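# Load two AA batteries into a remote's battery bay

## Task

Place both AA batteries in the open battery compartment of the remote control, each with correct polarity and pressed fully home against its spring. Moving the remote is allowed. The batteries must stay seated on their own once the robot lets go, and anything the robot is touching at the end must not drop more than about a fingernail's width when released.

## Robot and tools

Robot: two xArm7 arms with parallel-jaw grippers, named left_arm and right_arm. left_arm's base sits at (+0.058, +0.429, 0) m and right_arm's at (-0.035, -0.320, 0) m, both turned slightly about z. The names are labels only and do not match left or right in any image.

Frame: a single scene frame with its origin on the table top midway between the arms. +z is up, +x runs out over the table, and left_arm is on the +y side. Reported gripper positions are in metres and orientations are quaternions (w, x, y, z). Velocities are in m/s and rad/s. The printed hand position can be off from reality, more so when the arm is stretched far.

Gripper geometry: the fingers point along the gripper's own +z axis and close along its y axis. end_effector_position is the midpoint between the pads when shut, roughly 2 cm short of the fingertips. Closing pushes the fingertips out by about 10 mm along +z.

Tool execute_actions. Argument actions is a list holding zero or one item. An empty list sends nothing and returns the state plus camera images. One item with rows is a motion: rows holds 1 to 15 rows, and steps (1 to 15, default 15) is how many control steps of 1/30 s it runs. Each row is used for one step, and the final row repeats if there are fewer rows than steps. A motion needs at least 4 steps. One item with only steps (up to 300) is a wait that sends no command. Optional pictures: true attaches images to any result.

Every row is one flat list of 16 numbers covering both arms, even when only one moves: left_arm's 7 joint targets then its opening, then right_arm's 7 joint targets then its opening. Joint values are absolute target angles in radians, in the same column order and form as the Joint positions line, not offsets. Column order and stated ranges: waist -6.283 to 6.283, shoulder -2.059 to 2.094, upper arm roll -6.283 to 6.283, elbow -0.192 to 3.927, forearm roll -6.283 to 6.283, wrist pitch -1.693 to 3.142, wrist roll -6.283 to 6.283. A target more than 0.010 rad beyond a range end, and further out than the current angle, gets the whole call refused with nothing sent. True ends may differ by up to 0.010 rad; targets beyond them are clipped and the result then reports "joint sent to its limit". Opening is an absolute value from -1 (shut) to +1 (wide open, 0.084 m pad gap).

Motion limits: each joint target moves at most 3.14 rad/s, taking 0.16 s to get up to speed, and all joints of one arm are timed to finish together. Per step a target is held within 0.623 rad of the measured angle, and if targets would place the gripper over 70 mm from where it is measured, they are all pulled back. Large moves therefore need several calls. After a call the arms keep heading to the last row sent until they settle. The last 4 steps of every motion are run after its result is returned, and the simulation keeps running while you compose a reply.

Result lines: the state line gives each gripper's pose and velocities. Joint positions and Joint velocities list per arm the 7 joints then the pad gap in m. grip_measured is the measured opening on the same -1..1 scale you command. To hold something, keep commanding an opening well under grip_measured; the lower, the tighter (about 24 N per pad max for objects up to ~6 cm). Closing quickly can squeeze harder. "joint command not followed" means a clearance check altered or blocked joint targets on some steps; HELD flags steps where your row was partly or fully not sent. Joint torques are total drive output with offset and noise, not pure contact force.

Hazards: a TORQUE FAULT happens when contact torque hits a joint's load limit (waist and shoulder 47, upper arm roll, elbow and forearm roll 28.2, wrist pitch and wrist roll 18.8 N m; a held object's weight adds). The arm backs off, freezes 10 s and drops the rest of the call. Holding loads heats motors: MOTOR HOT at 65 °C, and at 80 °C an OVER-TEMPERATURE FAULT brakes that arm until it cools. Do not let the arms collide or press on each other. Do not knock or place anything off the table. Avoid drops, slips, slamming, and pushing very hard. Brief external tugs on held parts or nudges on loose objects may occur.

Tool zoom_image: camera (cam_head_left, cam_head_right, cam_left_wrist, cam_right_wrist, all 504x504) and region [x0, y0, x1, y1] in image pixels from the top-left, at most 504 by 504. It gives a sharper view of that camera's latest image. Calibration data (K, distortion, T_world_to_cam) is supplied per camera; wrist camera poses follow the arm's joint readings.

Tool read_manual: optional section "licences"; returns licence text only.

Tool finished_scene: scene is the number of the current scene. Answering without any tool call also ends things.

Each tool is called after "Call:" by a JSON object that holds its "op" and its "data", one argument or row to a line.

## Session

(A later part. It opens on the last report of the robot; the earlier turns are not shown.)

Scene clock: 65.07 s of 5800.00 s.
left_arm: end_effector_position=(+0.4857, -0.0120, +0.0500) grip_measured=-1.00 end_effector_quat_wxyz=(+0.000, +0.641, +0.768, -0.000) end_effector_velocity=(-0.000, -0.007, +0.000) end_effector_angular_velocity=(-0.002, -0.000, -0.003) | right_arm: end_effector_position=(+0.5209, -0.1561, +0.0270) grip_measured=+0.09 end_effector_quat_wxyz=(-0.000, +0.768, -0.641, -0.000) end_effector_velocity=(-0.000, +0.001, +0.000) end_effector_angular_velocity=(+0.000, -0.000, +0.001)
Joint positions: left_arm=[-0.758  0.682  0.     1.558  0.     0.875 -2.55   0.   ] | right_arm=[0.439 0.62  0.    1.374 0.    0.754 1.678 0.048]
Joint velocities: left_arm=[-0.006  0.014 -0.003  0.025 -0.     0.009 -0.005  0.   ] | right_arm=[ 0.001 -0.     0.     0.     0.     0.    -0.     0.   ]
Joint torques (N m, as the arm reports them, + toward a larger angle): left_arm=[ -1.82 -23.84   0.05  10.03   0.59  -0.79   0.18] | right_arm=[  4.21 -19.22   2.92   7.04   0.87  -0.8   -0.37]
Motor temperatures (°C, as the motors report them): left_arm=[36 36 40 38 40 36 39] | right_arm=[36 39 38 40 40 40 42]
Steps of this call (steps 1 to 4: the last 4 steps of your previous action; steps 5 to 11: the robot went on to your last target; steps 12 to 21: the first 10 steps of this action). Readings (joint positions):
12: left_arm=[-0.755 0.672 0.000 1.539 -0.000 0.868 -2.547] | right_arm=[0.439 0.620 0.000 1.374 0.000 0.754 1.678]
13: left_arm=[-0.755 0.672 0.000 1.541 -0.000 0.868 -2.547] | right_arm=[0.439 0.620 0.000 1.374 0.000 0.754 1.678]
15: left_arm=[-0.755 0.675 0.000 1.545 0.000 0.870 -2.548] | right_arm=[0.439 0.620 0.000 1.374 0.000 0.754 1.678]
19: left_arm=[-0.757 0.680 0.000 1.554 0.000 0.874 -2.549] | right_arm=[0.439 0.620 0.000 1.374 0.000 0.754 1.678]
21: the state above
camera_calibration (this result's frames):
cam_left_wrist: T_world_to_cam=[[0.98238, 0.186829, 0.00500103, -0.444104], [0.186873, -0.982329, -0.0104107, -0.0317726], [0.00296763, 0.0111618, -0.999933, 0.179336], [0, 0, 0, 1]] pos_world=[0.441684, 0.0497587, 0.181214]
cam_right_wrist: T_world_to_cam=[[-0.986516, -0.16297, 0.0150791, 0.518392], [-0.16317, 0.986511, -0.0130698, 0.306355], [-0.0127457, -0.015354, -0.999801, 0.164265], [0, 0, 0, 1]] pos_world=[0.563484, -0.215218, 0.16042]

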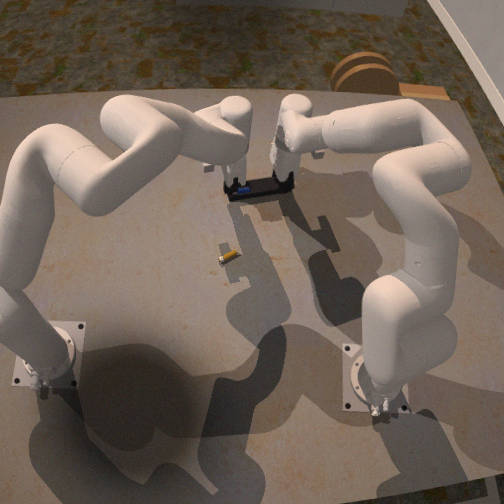

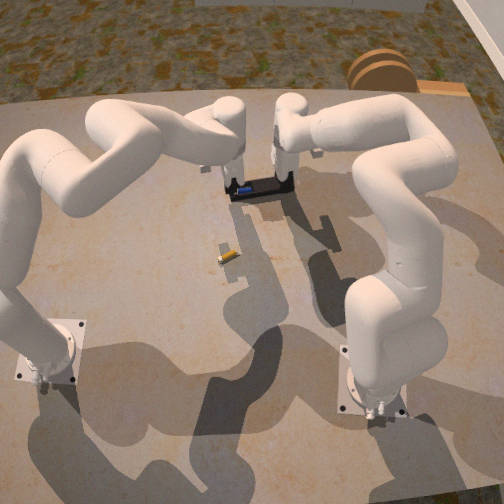

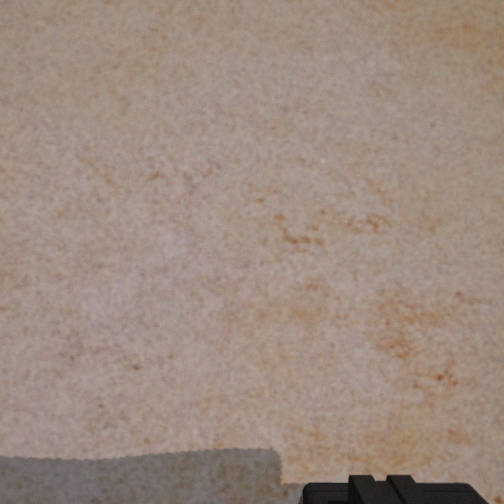

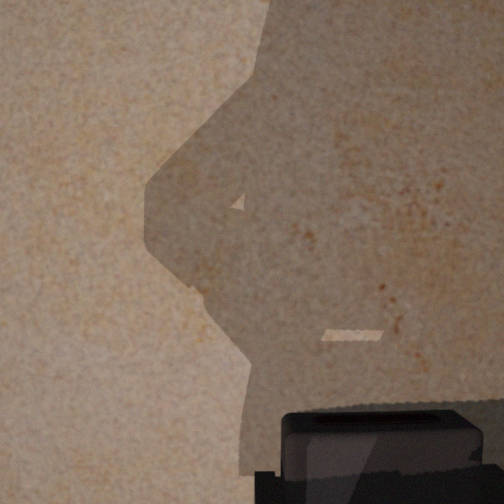

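Call:
{"op": "execute_actions", "data": {
  "actions": [
    {"rows":[[-0.7583,0.675,0,1.56,0,0.885,-2.5503,-1,0.439,0.6196,0,1.3738,0,0.7542,1.678,-0.3],[-0.7583,0.666,0,1.5625,0,0.8965,-2.5503,-1,0.439,0.6196,0,1.3738,0,0.7542,1.678,-0.3],[-0.762,0.665,0,1.585,0,0.92,-2.554,-1,0.439,0.6196,0,1.3738,0,0.7542,1.678,-0.3],[-0.768,0.675,0,1.625,0,0.95,-2.56,-1,0.439,0.6196,0,1.3738,0,0.7542,1.678,-0.3],[-0.774,0.69,0,1.665,0,0.975,-2.566,-1,0.439,0.6196,0,1.3738,0,0.7542,1.678,-0.3],[-0.779,0.7033,0,1.7027,0,0.9994,-2.571,-1,0.439,0.6196,0,1.3738,0,0.7542,1.678,-0.3]],"steps":15}
  ]
}}

Call:
{"op": "execute_actions", "data": {
  "actions": [
    {"steps":6}
  ],
  "pictures": true
}}

Call:
{"op": "zoom_image", "data": {
  "camera": "cam_left_wrist",
  "region": [260, 350, 504, 504]
}}

Scene clock: 65.87 s of 5800.00 s.
left_arm: end_effector_position=(+0.4899, -0.0397, +0.0874) grip_measured=-1.00 end_effector_quat_wxyz=(+0.003, +0.643, +0.766, -0.001) end_effector_velocity=(-0.020, +0.021, -0.041) end_effector_angular_velocity=(+0.089, +0.078, +0.006) | right_arm: end_effector_position=(+0.5209, -0.1561, +0.0270) grip_measured=+0.09 end_effector_quat_wxyz=(-0.000, +0.768, -0.641, -0.000) end_effector_velocity=(-0.000, +0.000, -0.000) end_effector_angular_velocity=(+0.000, +0.001, -0.000)
Joint positions: left_arm=[-0.781  0.701 -0.003  1.704 -0.     0.997 -2.571  0.   ] | right_arm=[0.439 0.62  0.    1.374 0.    0.754 1.678 0.048]
Joint velocities: left_arm=[-0.005  0.045  0.005 -0.02   0.     0.054 -0.008  0.   ] | right_arm=[-0.     0.     0.     0.     0.001  0.001 -0.     0.   ]
Joint torques (N m, as the arm reports them, + toward a larger angle): left_arm=[  2.58 -23.92   2.07  10.1    0.85  -0.56   0.14] | right_arm=[  4.09 -19.2    2.9    6.94   1.02  -0.74  -0.37]
Motor temperatures (°C, as the motors report them): left_arm=[36 36 40 38 40 36 39] | right_arm=[36 39 38 40 40 40 42]
Steps of this call (steps 1 to 4: the last 4 steps of your previous action; steps 5 to 13: the robot went on to your last target; steps 14 to 24: the first 11 steps of this action). Readings (joint positions):
14: left_arm=[-0.758 0.682 -0.000 1.558 -0.000 0.876 -2.550] | right_arm=[0.439 0.620 0.000 1.374 0.000 0.754 1.678]
15: left_arm=[-0.758 0.680 -0.000 1.558 -0.000 0.880 -2.550] | right_arm=[0.439 0.620 0.000 1.374 0.000 0.754 1.678]
17: left_arm=[-0.759 0.672 0.000 1.566 -0.000 0.902 -2.552] | right_arm=[0.439 0.620 0.000 1.374 0.000 0.754 1.678]
21: left_arm=[-0.775 0.692 0.001 1.679 0.000 0.980 -2.567] | right_arm=[0.439 0.620 0.000 1.374 0.000 0.754 1.678]
24: the state above

Scene clock: 66.07 s of 5800.00 s.
left_arm: end_effector_position=(+0.4913, -0.0350, +0.0837) grip_measured=-1.00 end_effector_quat_wxyz=(-0.001, +0.640, +0.768, +0.001) end_effector_velocity=(+0.004, -0.009, +0.015) end_effector_angular_velocity=(-0.025, -0.021, -0.003) | right_arm: end_effector_position=(+0.5209, -0.1561, +0.0270) grip_measured=+0.09 end_effector_quat_wxyz=(-0.000, +0.768, -0.641, -0.000) end_effector_velocity=(+0.000, -0.000, +0.000) end_effector_angular_velocity=(+0.000, -0.001, -0.001)
Joint positions: left_arm=[-0.778  0.704  0.001  1.701  0.     1.    -2.571  0.   ] | right_arm=[0.439 0.62  0.    1.374 0.    0.754 1.678 0.048]
Joint velocities: left_arm=[-0.001 -0.013 -0.005  0.017  0.001 -0.003 -0.002  0.   ] | right_arm=[-0.001 -0.     0.     0.     0.    -0.    -0.    -0.   ]
Joint torques (N m, as the arm reports them, + toward a larger angle): left_arm=[ -3.23 -25.37  -0.64  11.22   0.66  -0.81   0.12] | right_arm=[  4.2  -19.26   2.96   6.97   0.96  -0.74  -0.38]
Motor temperatures (°C, as the motors report them): left_arm=[36 36 40 38 40 36 39] | right_arm=[36 39 38 40 40 40 42]
Kept back: nothing.
Steps of this call (steps 1 to 4: the last 4 steps of your previous action; steps 5 to 6: the robot went on to your last target). Readings (joint positions):
1: left_arm=[-0.781 0.702 -0.002 1.703 -0.000 0.998 -2.571] | right_arm=[0.439 0.620 0.000 1.374 0.000 0.754 1.678]
2: left_arm=[-0.780 0.704 -0.001 1.702 -0.000 0.999 -2.571] | right_arm=[0.439 0.620 0.000 1.374 0.000 0.754 1.678]
4: left_arm=[-0.779 0.705 0.001 1.700 0.000 1.000 -2.571] | right_arm=[0.439 0.620 0.000 1.374 0.000 0.754 1.678]
6: the state above
camera_calibration (this result's frames):
cam_left_wrist: T_world_to_cam=[[0.982058, 0.188541, 0.00386378, -0.445149], [0.188577, -0.981965, -0.0135763, -0.0555644], [0.00123441, 0.0140613, -0.9999, 0.214241], [0, 0, 0, 1]] pos_world=[0.447375, 0.0263542, 0.215185]
cam_right_wrist: T_world_to_cam=[[-0.986517, -0.162965, 0.0150744, 0.518396], [-0.163164, 0.986512, -0.0130725, 0.306356], [-0.0127407, -0.0153559, -0.999801, 0.164262], [0, 0, 0, 1]] pos_world=[0.563485, -0.215222, 0.160419]

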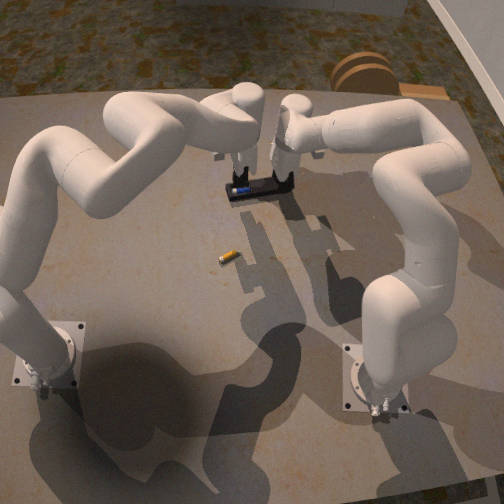

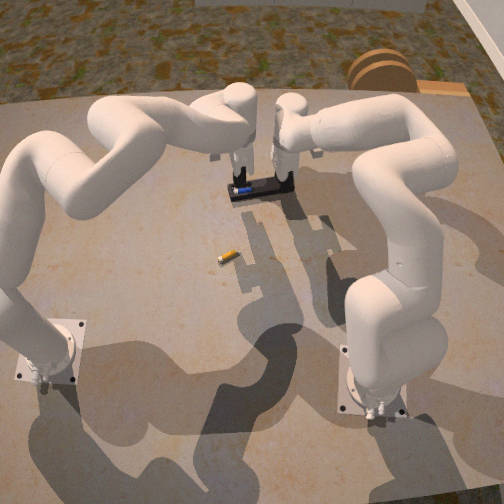

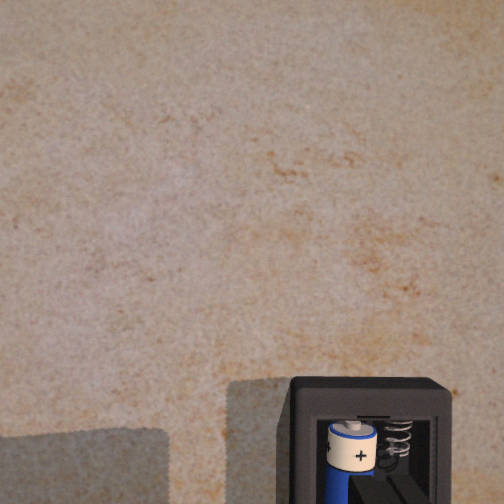

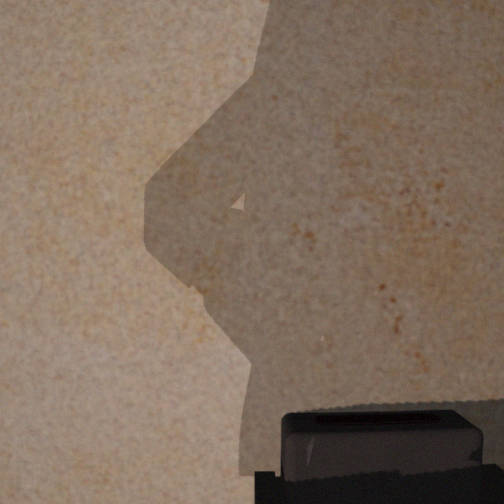

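Region (260, 350, 504, 504) of cam_left_wrist's 504x504 image, scaled by 2.066, with more detail than that image has; it fills the top 318 rows of this view, and the rest is white.

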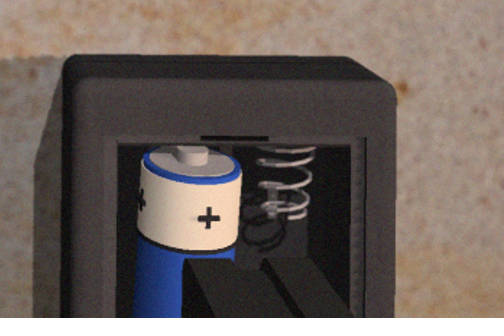

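Call:
{"op": "execute_actions", "data": {
  "actions": [
    {"rows":[[-0.780,0.725,0,1.699,0,0.974,-2.572,-1,0.439,0.6196,0,1.3738,0,0.7542,1.678,-0.3],[-0.7815,0.742,0,1.696,0,0.954,-2.5735,-1,0.439,0.6196,0,1.3738,0,0.7542,1.678,-0.3],[-0.7821,0.752,0,1.6948,0,0.9428,-2.5741,-1,0.439,0.6196,0,1.3738,0,0.7542,1.678,-0.3],[-0.7821,0.757,0,1.6939,0,0.9369,-2.5741,-1,0.439,0.6196,0,1.3738,0,0.7542,1.678,-0.3],[-0.7821,0.757,0,1.6939,0,0.9369,-2.5741,-1,0.439,0.6196,0,1.3738,0,0.7542,1.678,-0.3],[-0.7821,0.757,0,1.6939,0,0.9369,-2.5741,-1,0.439,0.6196,0,1.3738,0,0.7542,1.678,-0.3],[-0.7821,0.7586,0,1.6936,0,0.935,-2.5741,-1,0.439,0.6196,0,1.3738,0,0.7542,1.678,-0.3],[-0.7821,0.7602,0,1.6932,0,0.933,-2.5741,-1,0.439,0.6196,0,1.3738,0,0.7542,1.678,-0.3],[-0.7821,0.7618,0,1.6929,0,0.9311,-2.5741,-1,0.439,0.6196,0,1.3738,0,0.7542,1.678,-0.3],[-0.7821,0.7634,0,1.6926,0,0.9292,-2.5741,-1,0.439,0.6196,0,1.3738,0,0.7542,1.678,-0.3],[-0.7821,0.765,0,1.6922,0,0.9272,-2.5741,-1,0.439,0.6196,0,1.3738,0,0.7542,1.678,-0.3],[-0.7821,0.7666,0,1.6919,0,0.9253,-2.5741,-1,0.439,0.6196,0,1.3738,0,0.7542,1.678,-0.3],[-0.7821,0.7682,0,1.6916,0,0.9234,-2.5741,-1,0.439,0.6196,0,1.3738,0,0.7542,1.678,-0.3],[-0.7821,0.7698,0,1.6912,0,0.9214,-2.5741,-1,0.439,0.6196,0,1.3738,0,0.7542,1.678,-0.3],[-0.7821,0.7714,0,1.6909,0,0.9195,-2.5741,-1,0.439,0.6196,0,1.3738,0,0.7542,1.678,-0.3]],"steps":15}
  ]
}}

Call:
{"op": "execute_actions", "data": {
  "actions": [
    {"steps":8}
  ],
  "pictures": true
}}

Call:
{"op": "zoom_image", "data": {
  "camera": "cam_left_wrist",
  "region": [260, 350, 504, 504]
}}

Scene clock: 67.40 s of 5800.00 s.
left_arm: end_effector_position=(+0.4907, -0.0389, +0.0488) grip_measured=-1.00 end_effector_quat_wxyz=(-0.000, +0.641, +0.768, +0.000) end_effector_velocity=(+0.016, +0.008, -0.020) end_effector_angular_velocity=(-0.005, -0.020, +0.021) | right_arm: end_effector_position=(+0.5209, -0.1560, +0.0270) grip_measured=+0.09 end_effector_quat_wxyz=(-0.000, +0.768, -0.641, -0.000) end_effector_velocity=(+0.000, -0.000, +0.000) end_effector_angular_velocity=(+0.001, -0.001, -0.001)
Joint positions: left_arm=[-0.782  0.762  0.     1.693  0.     0.931 -2.574  0.   ] | right_arm=[0.439 0.62  0.    1.374 0.    0.754 1.678 0.048]
Joint velocities: left_arm=[ 0.011  0.036  0.015 -0.004  0.001 -0.057  0.001  0.   ] | right_arm=[-0.001 -0.     0.     0.001  0.001  0.    -0.001 -0.   ]
Joint torques (N m, as the arm reports them, + toward a larger angle): left_arm=[ -2.52 -24.87  -0.4   10.57   0.76  -0.83   0.06] | right_arm=[  3.95 -19.14   2.73   6.92   0.86  -0.72  -0.38]
Motor temperatures (°C, as the motors report them): left_arm=[36 36 40 38 40 36 39] | right_arm=[36 39 38 40 40 40 42]
Steps of this call (steps 1 to 15: the robot went on to your last target; steps 16 to 29: nothing new was sent; steps 30 to 40: the first 11 steps of this action). Readings (joint positions):
30: left_arm=[-0.779 0.704 0.000 1.703 -0.000 0.999 -2.571] | right_arm=[0.439 0.620 0.000 1.374 0.000 0.754 1.678]
31: left_arm=[-0.779 0.708 0.000 1.703 0.000 0.990 -2.571] | right_arm=[0.439 0.620 0.000 1.374 0.000 0.754 1.678]
33: left_arm=[-0.781 0.732 0.000 1.702 0.000 0.959 -2.573] | right_arm=[0.439 0.620 0.000 1.374 0.000 0.754 1.678]
37: left_arm=[-0.783 0.761 -0.001 1.692 -0.000 0.937 -2.574] | right_arm=[0.439 0.620 0.000 1.374 0.000 0.754 1.678]
40: the state above

Scene clock: 67.67 s of 5800.00 s.
left_arm: end_effector_position=(+0.4917, -0.0399, +0.0455) grip_measured=-1.00 end_effector_quat_wxyz=(+0.002, +0.641, +0.768, -0.000) end_effector_velocity=(-0.002, +0.001, -0.006) end_effector_angular_velocity=(+0.004, +0.005, +0.000) | right_arm: end_effector_position=(+0.5209, -0.1560, +0.0270) grip_measured=+0.09 end_effector_quat_wxyz=(-0.000, +0.768, -0.641, -0.000) end_effector_velocity=(-0.000, +0.000, -0.000) end_effector_angular_velocity=(-0.001, -0.000, +0.001)
Joint positions: left_arm=[-0.782  0.769  0.     1.693  0.     0.92  -2.574  0.   ] | right_arm=[0.439 0.62  0.    1.374 0.    0.754 1.678 0.048]
Joint velocities: left_arm=[ 0.     0.006 -0.001 -0.007  0.    -0.006 -0.001  0.   ] | right_arm=[ 0.001 -0.    -0.    -0.    -0.001 -0.     0.    -0.   ]
Joint torques (N m, as the arm reports them, + toward a larger angle): left_arm=[ -2.15 -20.8   -0.31   8.91   0.53  -0.89   0.17] | right_arm=[  3.8  -19.27   2.53   6.91   0.86  -0.65  -0.37]
Motor temperatures (°C, as the motors report them): left_arm=[36 36 40 38 40 36 39] | right_arm=[36 39 38 40 40 40 42]
Kept back: nothing.
Steps of this call (steps 1 to 4: the last 4 steps of your previous action; steps 5 to 8: the robot went on to your last target). Readings (joint positions):
1: left_arm=[-0.782 0.763 0.001 1.692 0.000 0.929 -2.574] | right_arm=[0.439 0.620 0.000 1.374 0.000 0.754 1.678]
2: left_arm=[-0.782 0.765 0.001 1.692 0.000 0.927 -2.574] | right_arm=[0.439 0.620 0.000 1.374 0.000 0.754 1.678]
4: left_arm=[-0.782 0.767 0.001 1.693 0.000 0.923 -2.574] | right_arm=[0.439 0.620 0.000 1.374 0.000 0.754 1.678]
8: the state above
camera_calibration (this result's frames):
cam_left_wrist: T_world_to_cam=[[0.982326, 0.187044, 0.00708722, -0.444763], [0.187094, -0.982315, -0.00725353, -0.0605563], [0.00560515, 0.0084513, -0.999949, 0.17376], [0, 0, 0, 1]] pos_world=[0.447258, 0.0222362, 0.176464]
cam_right_wrist: T_world_to_cam=[[-0.986492, -0.163121, 0.015029, 0.518367], [-0.163319, 0.986488, -0.0129963, 0.306326], [-0.012706, -0.0152752, -0.999803, 0.164256], [0, 0, 0, 1]] pos_world=[0.56348, -0.215121, 0.160414]

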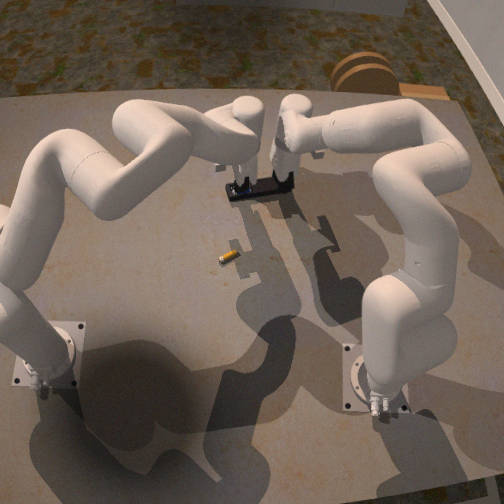

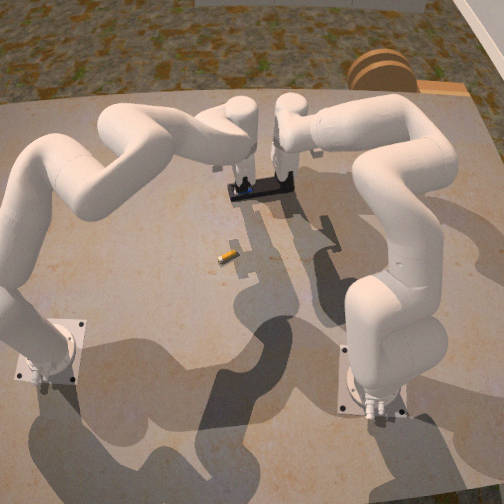

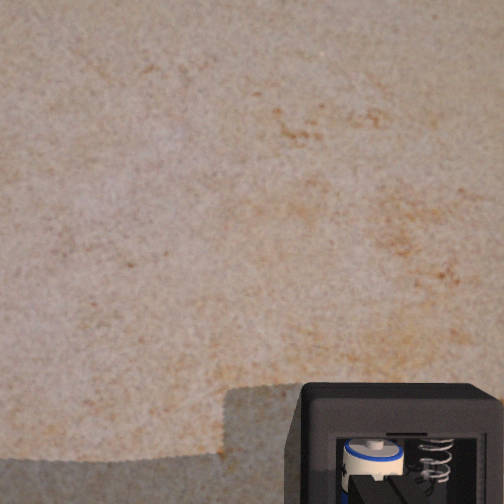

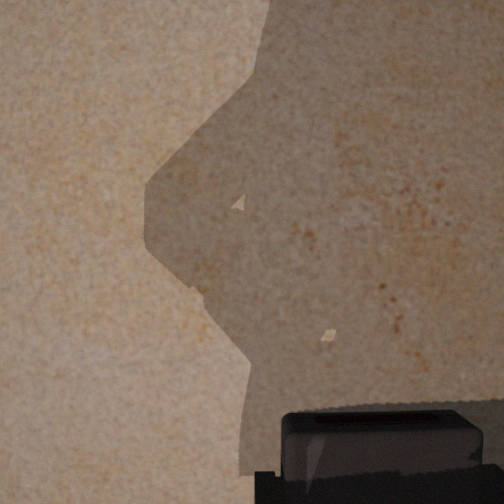

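Region (260, 350, 504, 504) of cam_left_wrist's 504x504 image, scaled by 2.066, with more detail than that image has; it fills the top 318 rows of this view, and the rest is white.

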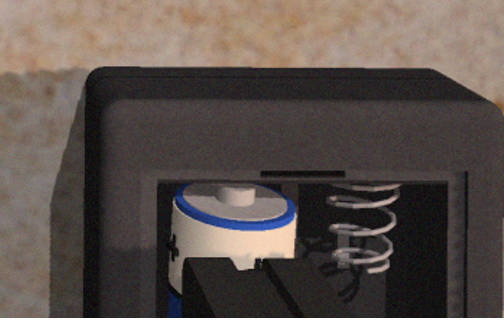

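Call:
{"op": "execute_actions", "data": {
  "actions": [
    {"rows":[[-0.7821,0.7722,0,1.6907,0,0.9185,-2.5741,-1,0.439,0.6196,0,1.3738,0,0.7542,1.678,-0.3],[-0.7821,0.773,0,1.6905,0,0.9175,-2.5741,-1,0.439,0.6196,0,1.3738,0,0.7542,1.678,-0.3],[-0.7821,0.7738,0,1.6904,0,0.9166,-2.5741,-1,0.439,0.6196,0,1.3738,0,0.7542,1.678,-0.3],[-0.7821,0.7746,0,1.6902,0,0.9156,-2.5741,-1,0.439,0.6196,0,1.3738,0,0.7542,1.678,-0.3],[-0.7821,0.7754,0,1.69,0,0.9146,-2.5741,-1,0.439,0.6196,0,1.3738,0,0.7542,1.678,-0.3],[-0.7821,0.7762,0,1.6899,0,0.9137,-2.5741,-1,0.439,0.6196,0,1.3738,0,0.7542,1.678,-0.3],[-0.7821,0.777,0,1.6897,0,0.9127,-2.5741,-1,0.439,0.6196,0,1.3738,0,0.7542,1.678,-0.3],[-0.7821,0.7778,0,1.6895,0,0.9117,-2.5741,-1,0.439,0.6196,0,1.3738,0,0.7542,1.678,-0.3]],"steps":15}
  ],
  "pictures": true
}}

Call:
{"op": "zoom_image", "data": {
  "camera": "cam_left_wrist",
  "region": [260, 350, 504, 504]
}}

Scene clock: 68.67 s of 5800.00 s.
left_arm: end_effector_position=(+0.4911, -0.0400, +0.0416) grip_measured=-1.00 end_effector_quat_wxyz=(+0.002, +0.641, +0.768, -0.000) end_effector_velocity=(-0.000, +0.000, +0.000) end_effector_angular_velocity=(-0.002, -0.002, -0.000) | right_arm: end_effector_position=(+0.5208, -0.1560, +0.0270) grip_measured=+0.09 end_effector_quat_wxyz=(-0.000, +0.768, -0.641, -0.000) end_effector_velocity=(-0.000, +0.001, -0.000) end_effector_angular_velocity=(+0.000, +0.000, +0.001)
Joint positions: left_arm=[-0.782  0.774 -0.     1.691 -0.     0.913 -2.574  0.   ] | right_arm=[0.439 0.62  0.    1.374 0.    0.754 1.678 0.048]
Joint velocities: left_arm=[-0.    -0.004  0.    -0.007  0.    -0.006 -0.     0.   ] | right_arm=[ 0.001  0.    -0.     0.     0.001  0.    -0.001 -0.   ]
Joint torques (N m, as the arm reports them, + toward a larger angle): left_arm=[ -1.1  -12.09   0.52   5.03   0.68  -0.86   0.07] | right_arm=[  3.33 -19.26   2.04   6.91   0.72  -0.52  -0.42]
Motor temperatures (°C, as the motors report them): left_arm=[36 36 40 38 40 36 39] | right_arm=[36 39 38 40 40 40 42]
Steps of this call (steps 1 to 19: the robot went on to your last target; steps 20 to 30: the first 11 steps of this action). Readings (joint positions):
20: left_arm=[-0.782 0.770 -0.000 1.692 0.000 0.919 -2.574] | right_arm=[0.439 0.620 0.000 1.374 0.000 0.754 1.678]
21: left_arm=[-0.782 0.770 -0.000 1.692 -0.000 0.919 -2.574] | right_arm=[0.439 0.620 0.000 1.374 0.000 0.754 1.678]
23: left_arm=[-0.782 0.771 -0.000 1.692 -0.000 0.917 -2.574] | right_arm=[0.439 0.620 0.000 1.374 0.000 0.754 1.678]
27: left_arm=[-0.782 0.775 -0.000 1.691 -0.000 0.913 -2.574] | right_arm=[0.439 0.620 0.000 1.374 0.000 0.754 1.678]
30: the state above
camera_calibration (this result's frames):
cam_left_wrist: T_world_to_cam=[[0.982437, 0.186489, 0.00633279, -0.444207], [0.186534, -0.98242, -0.00752179, -0.0603337], [0.00481873, 0.00857096, -0.999952, 0.170198], [0, 0, 0, 1]] pos_world=[0.44684, 0.0221079, 0.172549]
cam_right_wrist: T_world_to_cam=[[-0.986497, -0.163085, 0.0150488, 0.518368], [-0.163282, 0.986494, -0.012994, 0.306312], [-0.0127264, -0.0152758, -0.999802, 0.164265], [0, 0, 0, 1]] pos_world=[0.563475, -0.215128, 0.160412]

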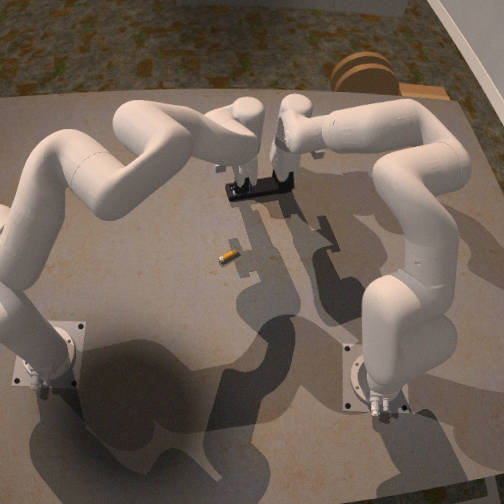

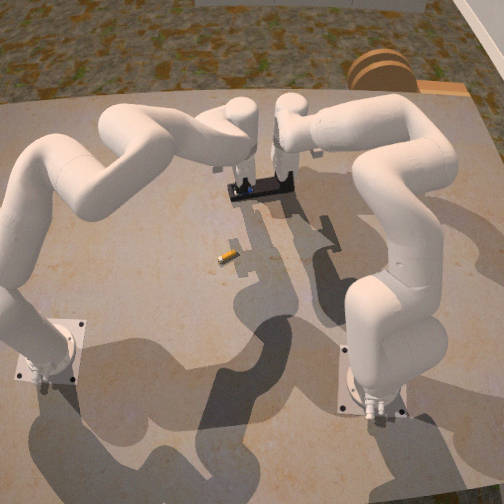

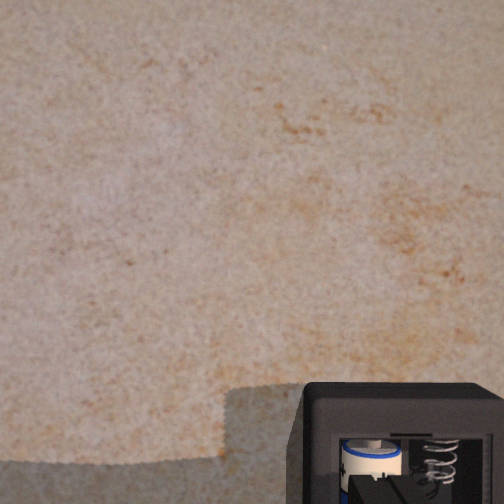

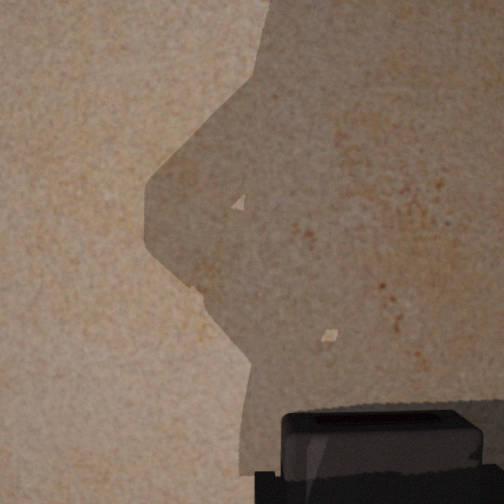

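Region (260, 350, 504, 504) of cam_left_wrist's 504x504 image, scaled by 2.066, with more detail than that image has; it fills the top 318 rows of this view, and the rest is white.

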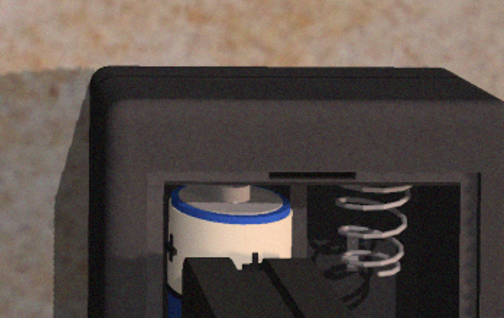

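Call:
{"op": "execute_actions", "data": {
  "actions": [
    {"rows":[[-0.7821,0.770,0,1.6912,0,0.9212,-2.5741,-1,0.439,0.6196,0,1.3738,0,0.7542,1.678,-0.3],[-0.7821,0.762,0,1.693,0,0.931,-2.5741,-1,0.439,0.6196,0,1.3738,0,0.7542,1.678,-0.3],[-0.7815,0.745,0,1.696,0,0.951,-2.5735,-1,0.439,0.6196,0,1.3738,0,0.7542,1.678,-0.3],[-0.780,0.722,0,1.700,0,0.978,-2.572,-1,0.439,0.6196,0,1.3738,0,0.7542,1.678,-0.3],[-0.779,0.7033,0,1.7027,0,0.9994,-2.571,-1,0.439,0.6196,0,1.3738,0,0.7542,1.678,-0.3]],"steps":15}
  ],
  "pictures": true
}}

Call:
{"op": "zoom_image", "data": {
  "camera": "cam_left_wrist",
  "region": [260, 350, 504, 504]
}}

Call:
{"op": "zoom_image", "data": {
  "camera": "cam_head_right",
  "region": [200, 165, 300, 275]
}}

Scene clock: 69.40 s of 5800.00 s.
left_arm: end_effector_position=(+0.4923, -0.0371, +0.0870) grip_measured=-1.00 end_effector_quat_wxyz=(+0.002, +0.641, +0.768, -0.000) end_effector_velocity=(-0.026, +0.014, -0.042) end_effector_angular_velocity=(+0.069, +0.074, -0.013) | right_arm: end_effector_position=(+0.5209, -0.1561, +0.0270) grip_measured=+0.09 end_effector_quat_wxyz=(-0.000, +0.768, -0.641, -0.000) end_effector_velocity=(-0.000, +0.000, -0.000) end_effector_angular_velocity=(-0.000, -0.000, +0.001)
Joint positions: left_arm=[-0.779  0.702  0.     1.705  0.     0.998 -2.571  0.   ] | right_arm=[0.439 0.62  0.    1.374 0.    0.754 1.678 0.048]
Joint velocities: left_arm=[-0.006  0.035 -0.009 -0.044 -0.001  0.021  0.001  0.   ] | right_arm=[ 0.001  0.    -0.    -0.    -0.    -0.001 -0.    -0.   ]
Joint torques (N m, as the arm reports them, + toward a larger angle): left_arm=[ -1.85 -21.68  -0.09   9.19   0.58  -0.65  -0.02] | right_arm=[  2.9  -19.47   1.64   6.76   0.66  -0.46  -0.31]
Motor temperatures (°C, as the motors report them): left_arm=[36 36 40 38 40 36 39] | right_arm=[36 39 38 40 40 40 42]
Steps of this call (steps 1 to 4: the last 4 steps of your previous action; steps 5 to 11: the robot went on to your last target; steps 12 to 22: the first 11 steps of this action). Readings (joint positions):
12: left_arm=[-0.782 0.774 -0.000 1.690 -0.000 0.912 -2.574] | right_arm=[0.439 0.620 0.000 1.374 0.000 0.754 1.678]
13: left_arm=[-0.782 0.772 -0.000 1.690 -0.000 0.915 -2.574] | right_arm=[0.439 0.620 0.000 1.374 0.000 0.754 1.678]
15: left_arm=[-0.782 0.764 0.000 1.687 0.000 0.935 -2.574] | right_arm=[0.439 0.620 0.000 1.374 0.000 0.754 1.678]
19: left_arm=[-0.779 0.712 0.001 1.697 0.000 0.995 -2.571] | right_arm=[0.439 0.620 0.000 1.374 0.000 0.754 1.678]
22: the state above
camera_calibration (this result's frames):
cam_left_wrist: T_world_to_cam=[[0.982207, 0.187644, 0.0077098, -0.446199], [0.187696, -0.982204, -0.00680094, -0.0579097], [0.00629644, 0.00812704, -0.999947, 0.2149], [0, 0, 0, 1]] pos_world=[0.447776, 0.0251008, 0.217935]
cam_right_wrist: T_world_to_cam=[[-0.986504, -0.163043, 0.0150615, 0.518377], [-0.163241, 0.9865, -0.0130258, 0.306332], [-0.0127344, -0.0153087, -0.999802, 0.164264], [0, 0, 0, 1]] pos_world=[0.563479, -0.215164, 0.160414]

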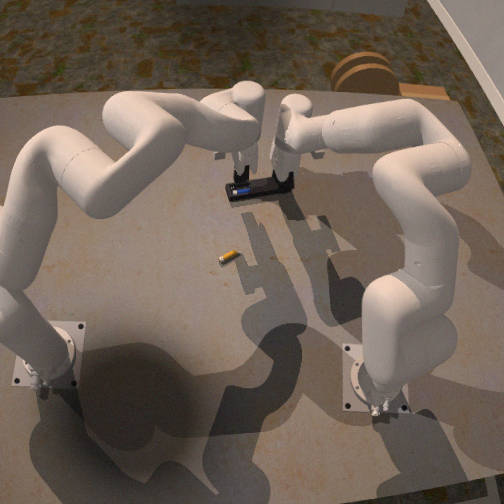

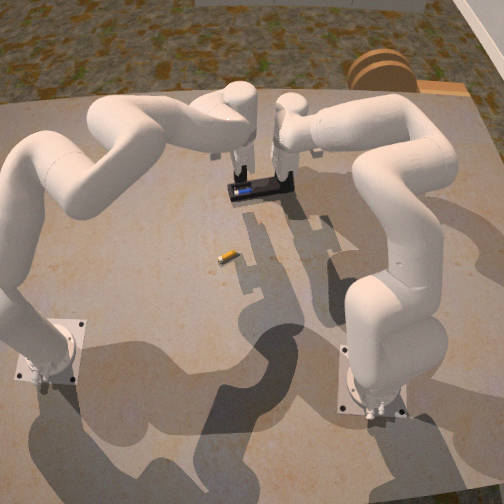

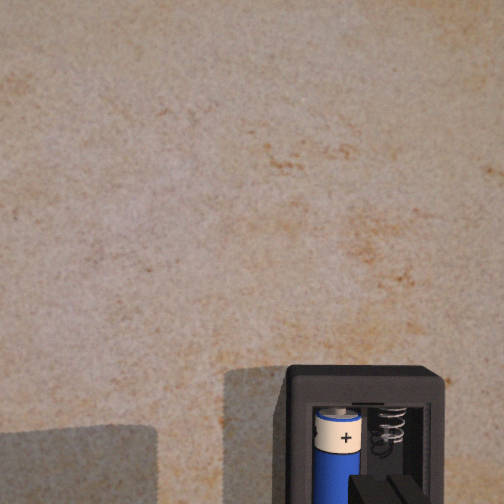

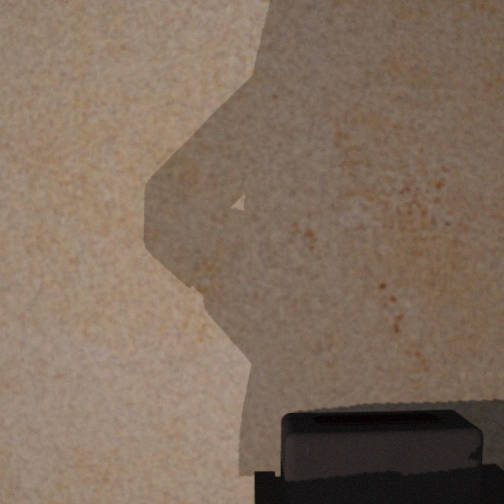

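Region (260, 350, 504, 504) of cam_left_wrist's 504x504 image, scaled by 2.066, with more detail than that image has; it fills the top 318 rows of this view, and the rest is white.

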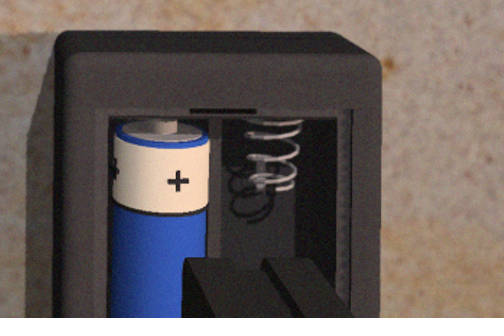

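Region (200, 165, 300, 275) of cam_head_right's 504x504 image, scaled by 4.582, with more detail than that image has; it fills the left 458 columns of this view, and the rest is white.

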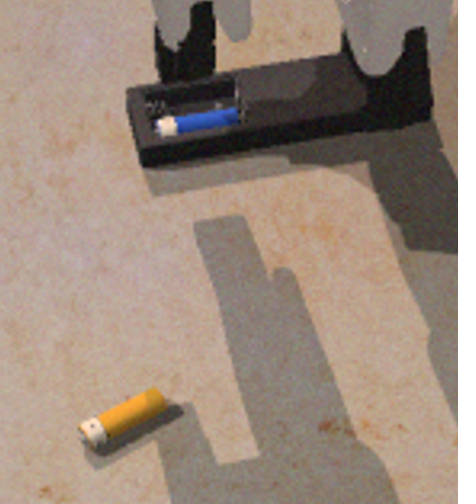

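Call:
{"op": "execute_actions", "data": {
  "actions": [
    {"rows":[[-0.82,0.60,0,1.56,0,0.96,-2.15,-0.8,0.439,0.6196,0,1.3738,0,0.7542,1.678,-0.3],[-0.82,0.60,0,1.56,0,0.96,-2.15,-0.8,0.439,0.6196,0,1.3738,0,0.7542,1.678,-0.3],[-0.87,0.47,0,1.37,0,0.90,-1.6,-0.6,0.439,0.6196,0,1.3738,0,0.7542,1.678,-0.3],[-0.87,0.47,0,1.37,0,0.90,-1.6,-0.6,0.439,0.6196,0,1.3738,0,0.7542,1.678,-0.3],[-0.92,0.34,0,1.18,0,0.84,-1.05,-0.4,0.439,0.6196,0,1.3738,0,0.7542,1.678,-0.3],[-0.92,0.34,0,1.18,0,0.84,-1.05,-0.4,0.439,0.6196,0,1.3738,0,0.7542,1.678,-0.3],[-0.97,0.21,0,1.0,0,0.79,-0.5,-0.2,0.439,0.6196,0,1.3738,0,0.7542,1.678,-0.3],[-0.97,0.21,0,1.0,0,0.79,-0.5,-0.2,0.439,0.6196,0,1.3738,0,0.7542,1.678,-0.3],[-1.0155,0.0945,0,0.8291,0,0.7346,0,-0.2,0.439,0.6196,0,1.3738,0,0.7542,1.678,-0.3]],"steps":15}
  ]
}}

Call:
{"op": "execute_actions", "data": {
  "actions": [
    {"steps":25}
  ],
  "pictures": true
}}

Scene clock: 70.63 s of 5800.00 s.
left_arm: end_effector_position=(+0.3892, -0.0211, +0.1052) grip_measured=-0.21 end_effector_quat_wxyz=(+0.003, +0.863, +0.506, -0.000) end_effector_velocity=(-0.483, +0.120, +0.074) end_effector_angular_velocity=(-0.064, -0.048, -2.502) | right_arm: end_effector_position=(+0.5209, -0.1561, +0.0270) grip_measured=+0.09 end_effector_quat_wxyz=(-0.000, +0.768, -0.641, -0.000) end_effector_velocity=(-0.001, +0.000, -0.001) end_effector_angular_velocity=(-0.001, +0.001, +0.002)
Joint positions: left_arm=[-0.891  0.418 -0.003  1.303 -0.     0.878 -1.995  0.035] | right_arm=[0.439 0.62  0.    1.374 0.    0.754 1.678 0.048]
Joint velocities: left_arm=[-0.53  -1.323 -0.037 -1.809  0.001 -0.564  1.936  0.   ] | right_arm=[ 0.001  0.    -0.    -0.001 -0.001 -0.    -0.    -0.   ]
Joint torques (N m, as the arm reports them, + toward a larger angle): left_arm=[  4.89 -17.33   3.37   9.43   0.57  -0.73   0.46] | right_arm=[  2.41 -19.52   1.38   6.79   0.63  -0.42  -0.37]
Motor temperatures (°C, as the motors report them): left_arm=[36 36 40 38 40 36 39] | right_arm=[36 39 38 40 40 40 42]
Steps of this call (steps 1 to 4: the last 4 steps of your previous action; steps 5 to 15: the robot went on to your last target; steps 16 to 26: nothing new was sent; steps 27 to 37: the first 11 steps of this action). Readings (joint positions):
27: left_arm=[-0.779 0.703 0.000 1.702 -0.000 0.999 -2.570] | right_arm=[0.439 0.620 0.000 1.374 0.000 0.754 1.678]
28: left_arm=[-0.780 0.701 0.000 1.700 0.000 0.998 -2.561] | right_arm=[0.439 0.620 0.000 1.374 0.000 0.754 1.678]
30: left_arm=[-0.785 0.685 0.002 1.675 0.000 0.991 -2.490] | right_arm=[0.439 0.620 0.000 1.374 0.000 0.754 1.678]
34: left_arm=[-0.835 0.556 0.004 1.490 0.000 0.936 -2.189] | right_arm=[0.439 0.620 0.000 1.374 0.000 0.754 1.678]
37: the state above

Scene clock: 71.47 s of 5800.00 s.
left_arm: end_effector_position=(+0.2756, +0.0427, +0.1000) grip_measured=-0.21 end_effector_quat_wxyz=(-0.000, +0.864, -0.503, +0.000) end_effector_velocity=(-0.001, +0.001, -0.000) end_effector_angular_velocity=(+0.001, +0.002, -0.040) | right_arm: end_effector_position=(+0.5209, -0.1561, +0.0270) grip_measured=+0.09 end_effector_quat_wxyz=(-0.000, +0.768, -0.641, -0.000) end_effector_velocity=(-0.000, -0.001, -0.000) end_effector_angular_velocity=(-0.000, +0.001, -0.000)
Joint positions: left_arm=[-1.015  0.095  0.     0.83  -0.     0.735 -0.003  0.035] | right_arm=[0.439 0.62  0.    1.374 0.    0.754 1.678 0.048]
Joint velocities: left_arm=[-0.002 -0.002  0.001 -0.003 -0.002 -0.     0.04   0.   ] | right_arm=[-0.001  0.    -0.    -0.001 -0.     0.    -0.001 -0.   ]
Joint torques (N m, as the arm reports them, + toward a larger angle): left_arm=[ -1.81 -15.43   0.23  10.24   0.67  -0.84   0.08] | right_arm=[  2.41 -19.6    1.27   6.8    0.63  -0.4   -0.42]
Motor temperatures (°C, as the motors report them): left_arm=[36 36 40 38 40 36 39] | right_arm=[36 39 38 40 40 40 42]
Kept back: nothing.
Steps of this call (steps 1 to 4: the last 4 steps of your previous action; steps 5 to 25: the robot went on to your last target). Readings (joint positions):
1: left_arm=[-0.908 0.376 -0.004 1.244 -0.000 0.860 -1.928] | right_arm=[0.439 0.620 0.000 1.374 0.000 0.754 1.678]
2: left_arm=[-0.923 0.336 -0.004 1.186 -0.000 0.843 -1.855] | right_arm=[0.439 0.620 0.000 1.374 0.000 0.754 1.678]
4: left_arm=[-0.951 0.264 -0.003 1.079 -0.000 0.811 -1.689] | right_arm=[0.439 0.620 0.000 1.374 0.000 0.754 1.678]
8: left_arm=[-0.993 0.155 -0.001 0.917 -0.000 0.763 -1.286] | right_arm=[0.439 0.620 0.000 1.374 0.000 0.754 1.678]
25: the state above
camera_calibration (this result's frames):
cam_left_wrist: T_world_to_cam=[[-0.865266, -0.501291, 0.00468439, 0.290471], [-0.501311, 0.8652, -0.0108063, 0.17263], [0.00136419, -0.0116987, -0.999931, 0.230775], [0, 0, 0, 1]] pos_world=[0.337561, -0.00104908, 0.231263]
cam_right_wrist: T_world_to_cam=[[-0.986514, -0.162981, 0.0150714, 0.518392], [-0.16318, 0.98651, -0.0130631, 0.306351], [-0.0127391, -0.0153463, -0.999801, 0.16426], [0, 0, 0, 1]] pos_world=[0.563484, -0.21521, 0.160417]

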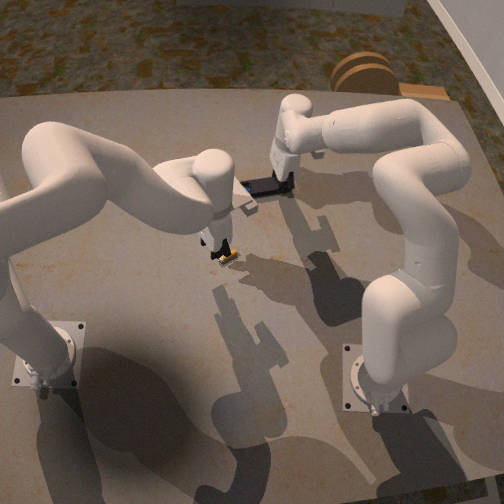

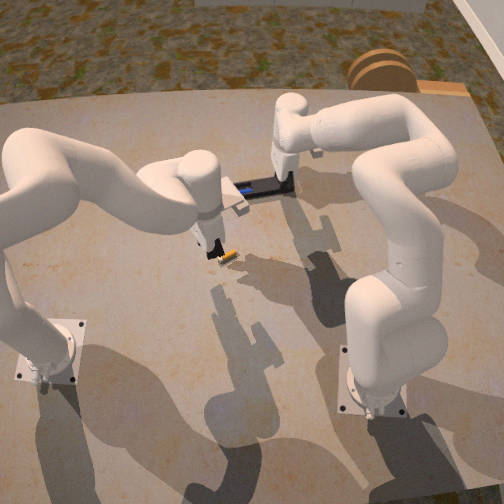

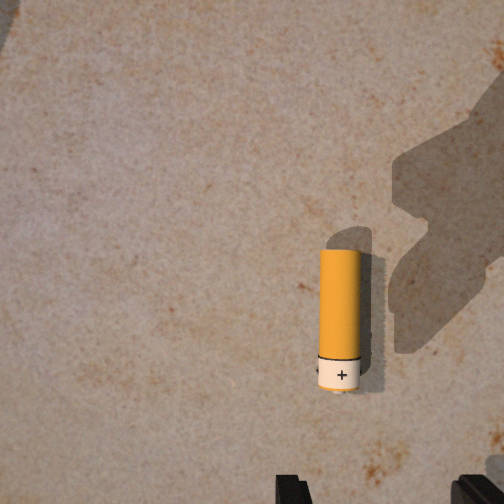

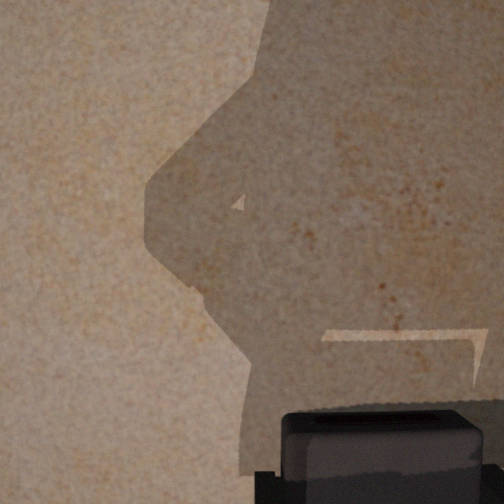

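Call:
{"op": "execute_actions", "data": {
  "actions": [
    {"rows":[[-1.0165,0.11,0,0.72,0,0.47,0,-0.2,0.439,0.6196,0,1.3738,0,0.7542,1.678,-0.3],[-1.0172,0.1236,0,0.6143,0,0.2107,0,-0.2,0.439,0.6196,0,1.3738,0,0.7542,1.678,-0.3],[-1.0172,0.1236,0,0.6143,0,0.2107,0,-0.2,0.439,0.6196,0,1.3738,0,0.7542,1.678,-0.3],[-1.0172,0.1236,0,0.6143,0,0.2107,0,-0.2,0.439,0.6196,0,1.3738,0,0.7542,1.678,-0.3],[-1.0172,0.1236,0,0.6143,0,0.2107,0,-0.2,0.439,0.6196,0,1.3738,0,0.7542,1.678,-0.3],[-1.0172,0.1236,0,0.6143,0,0.2107,0,-0.2,0.439,0.6196,0,1.3738,0,0.7542,1.678,-0.3],[-1.0172,0.1236,0,0.6143,0,0.2107,0,-0.2,0.439,0.6196,0,1.3738,0,0.7542,1.678,-0.3],[-1.0172,0.1236,0,0.6143,0,0.2107,0,-0.2,0.439,0.6196,0,1.3738,0,0.7542,1.678,-0.3],[-1.0172,0.16,0,0.6243,0,0.184,0,-0.2,0.439,0.6196,0,1.3738,0,0.7542,1.678,-0.3],[-1.0172,0.196,0,0.6342,0,0.158,0,-0.2,0.439,0.6196,0,1.3738,0,0.7542,1.678,-0.3],[-1.0172,0.225,0,0.642,0,0.137,0,-0.2,0.439,0.6196,0,1.3738,0,0.7542,1.678,-0.3],[-1.0172,0.247,0,0.648,0,0.121,0,-0.2,0.439,0.6196,0,1.3738,0,0.7542,1.678,-0.3],[-1.0172,0.26,0,0.6517,0,0.1117,0,-0.2,0.439,0.6196,0,1.3738,0,0.7542,1.678,-0.3],[-1.0172,0.269,0,0.6541,0,0.1051,0,-0.2,0.439,0.6196,0,1.3738,0,0.7542,1.678,-0.3]],"steps":15}
  ]
}}

Call:
{"op": "execute_actions", "data": {
  "actions": [
    {"steps":8}
  ],
  "pictures": true
}}

Scene clock: 75.13 s of 5800.00 s.
left_arm: end_effector_position=(+0.2832, +0.0271, +0.0583) grip_measured=-0.21 end_effector_quat_wxyz=(+0.068, +0.855, -0.500, +0.116) end_effector_velocity=(+0.066, -0.122, -0.124) end_effector_angular_velocity=(-0.353, -0.197, -0.003) | right_arm: end_effector_position=(+0.5209, -0.1561, +0.0270) grip_measured=+0.09 end_effector_quat_wxyz=(-0.000, +0.768, -0.641, -0.000) end_effector_velocity=(-0.000, +0.000, -0.001) end_effector_angular_velocity=(-0.001, +0.001, +0.002)
Joint positions: left_arm=[-1.017  0.145 -0.     0.621 -0.     0.206 -0.     0.035] | right_arm=[0.439 0.62  0.    1.374 0.    0.754 1.678 0.048]
Joint velocities: left_arm=[-0.002  0.669 -0.003  0.149 -0.001 -0.925 -0.001  0.   ] | right_arm=[ 0.001  0.001 -0.    -0.001 -0.001 -0.    -0.    -0.   ]
Joint torques (N m, as the arm reports them, + toward a larger angle): left_arm=[-1.98 -4.33  0.28  9.95  0.48 -0.71  0.13] | right_arm=[  2.23 -19.44   1.12   6.79   0.6   -0.43  -0.4 ]
Motor temperatures (°C, as the motors report them): left_arm=[36 36 40 38 40 36 39] | right_arm=[36 39 38 40 40 40 42]
Steps of this call (steps 1 to 30: the robot went on to your last target; steps 31 to 99: nothing new was sent; steps 100 to 110: the first 11 steps of this action). Readings (joint positions):
100: left_arm=[-1.016 0.095 0.000 0.829 -0.000 0.734 -0.000] | right_arm=[0.439 0.620 0.000 1.374 0.000 0.754 1.678]
101: left_arm=[-1.016 0.095 0.000 0.826 -0.000 0.724 -0.000] | right_arm=[0.439 0.620 0.000 1.374 0.000 0.754 1.678]
103: left_arm=[-1.016 0.097 0.000 0.800 0.000 0.653 0.000] | right_arm=[0.439 0.620 0.000 1.374 0.000 0.754 1.678]
107: left_arm=[-1.017 0.118 -0.000 0.664 0.000 0.340 0.000] | right_arm=[0.439 0.620 0.000 1.374 0.000 0.754 1.678]
110: the state above

Scene clock: 75.40 s of 5800.00 s.
left_arm: end_effector_position=(+0.2887, +0.0176, +0.0264) grip_measured=-0.21 end_effector_quat_wxyz=(+0.070, +0.855, -0.500, +0.120) end_effector_velocity=(+0.011, -0.024, +0.028) end_effector_angular_velocity=(-0.071, -0.039, -0.005) | right_arm: end_effector_position=(+0.5209, -0.1561, +0.0270) grip_measured=+0.09 end_effector_quat_wxyz=(-0.000, +0.768, -0.641, -0.000) end_effector_velocity=(+0.000, +0.000, -0.000) end_effector_angular_velocity=(-0.000, -0.000, +0.001)
Joint positions: left_arm=[-1.017  0.269  0.     0.655 -0.     0.106 -0.     0.035] | right_arm=[0.439 0.62  0.    1.374 0.    0.754 1.678 0.048]
Joint velocities: left_arm=[-0.001 -0.033 -0.003  0.027  0.001 -0.022 -0.     0.   ] | right_arm=[ 0.001  0.001 -0.     0.001 -0.    -0.    -0.     0.   ]
Joint torques (N m, as the arm reports them, + toward a larger angle): left_arm=[ -1.85 -15.69   0.35   7.7    0.59  -1.3    0.12] | right_arm=[  2.31 -19.44   1.15   6.81   0.64  -0.42  -0.41]
Motor temperatures (°C, as the motors report them): left_arm=[36 36 40 38 40 36 39] | right_arm=[36 39 38 40 40 40 42]
Kept back: nothing.
Steps of this call (steps 1 to 4: the last 4 steps of your previous action; steps 5 to 8: the robot went on to your last target). Readings (joint positions):
1: left_arm=[-1.017 0.172 -0.000 0.629 -0.000 0.177 -0.000] | right_arm=[0.439 0.620 0.000 1.374 0.000 0.754 1.678]
2: left_arm=[-1.017 0.204 -0.000 0.639 0.000 0.153 0.000] | right_arm=[0.439 0.620 0.000 1.374 0.000 0.754 1.678]
4: left_arm=[-1.017 0.254 0.000 0.650 0.000 0.120 0.000] | right_arm=[0.439 0.620 0.000 1.374 0.000 0.754 1.678]
8: the state above
camera_calibration (this result's frames):
cam_left_wrist: T_world_to_cam=[[-0.868344, -0.495915, 0.0068384, 0.290292], [-0.476932, 0.831165, -0.285834, 0.200936], [0.136065, -0.251464, -0.958255, 0.121066], [0, 0, 0, 1]] pos_world=[0.331434, 0.00739257, 0.171461]
cam_right_wrist: T_world_to_cam=[[-0.986518, -0.16296, 0.0150721, 0.518399], [-0.163159, 0.986513, -0.0130751, 0.306358], [-0.0127381, -0.015358, -0.999801, 0.164259], [0, 0, 0, 1]] pos_world=[0.563487, -0.215225, 0.160418]

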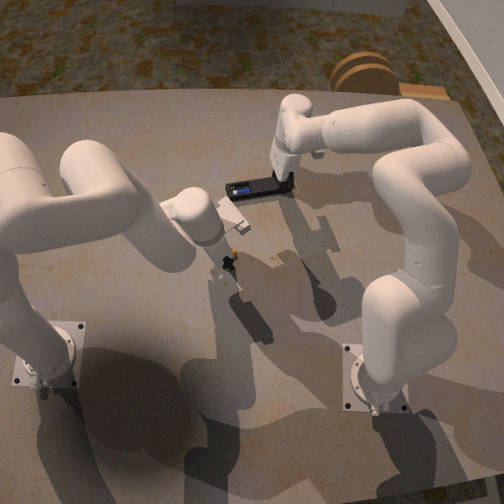

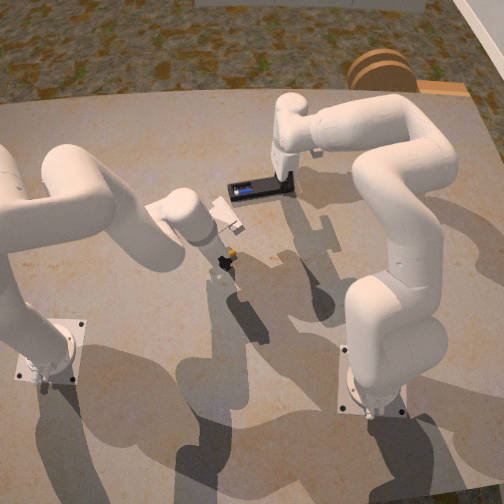

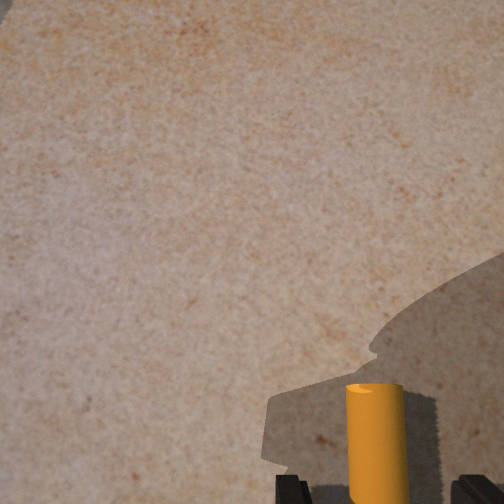

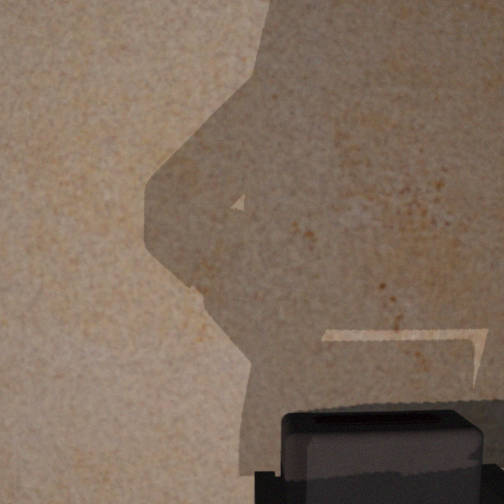

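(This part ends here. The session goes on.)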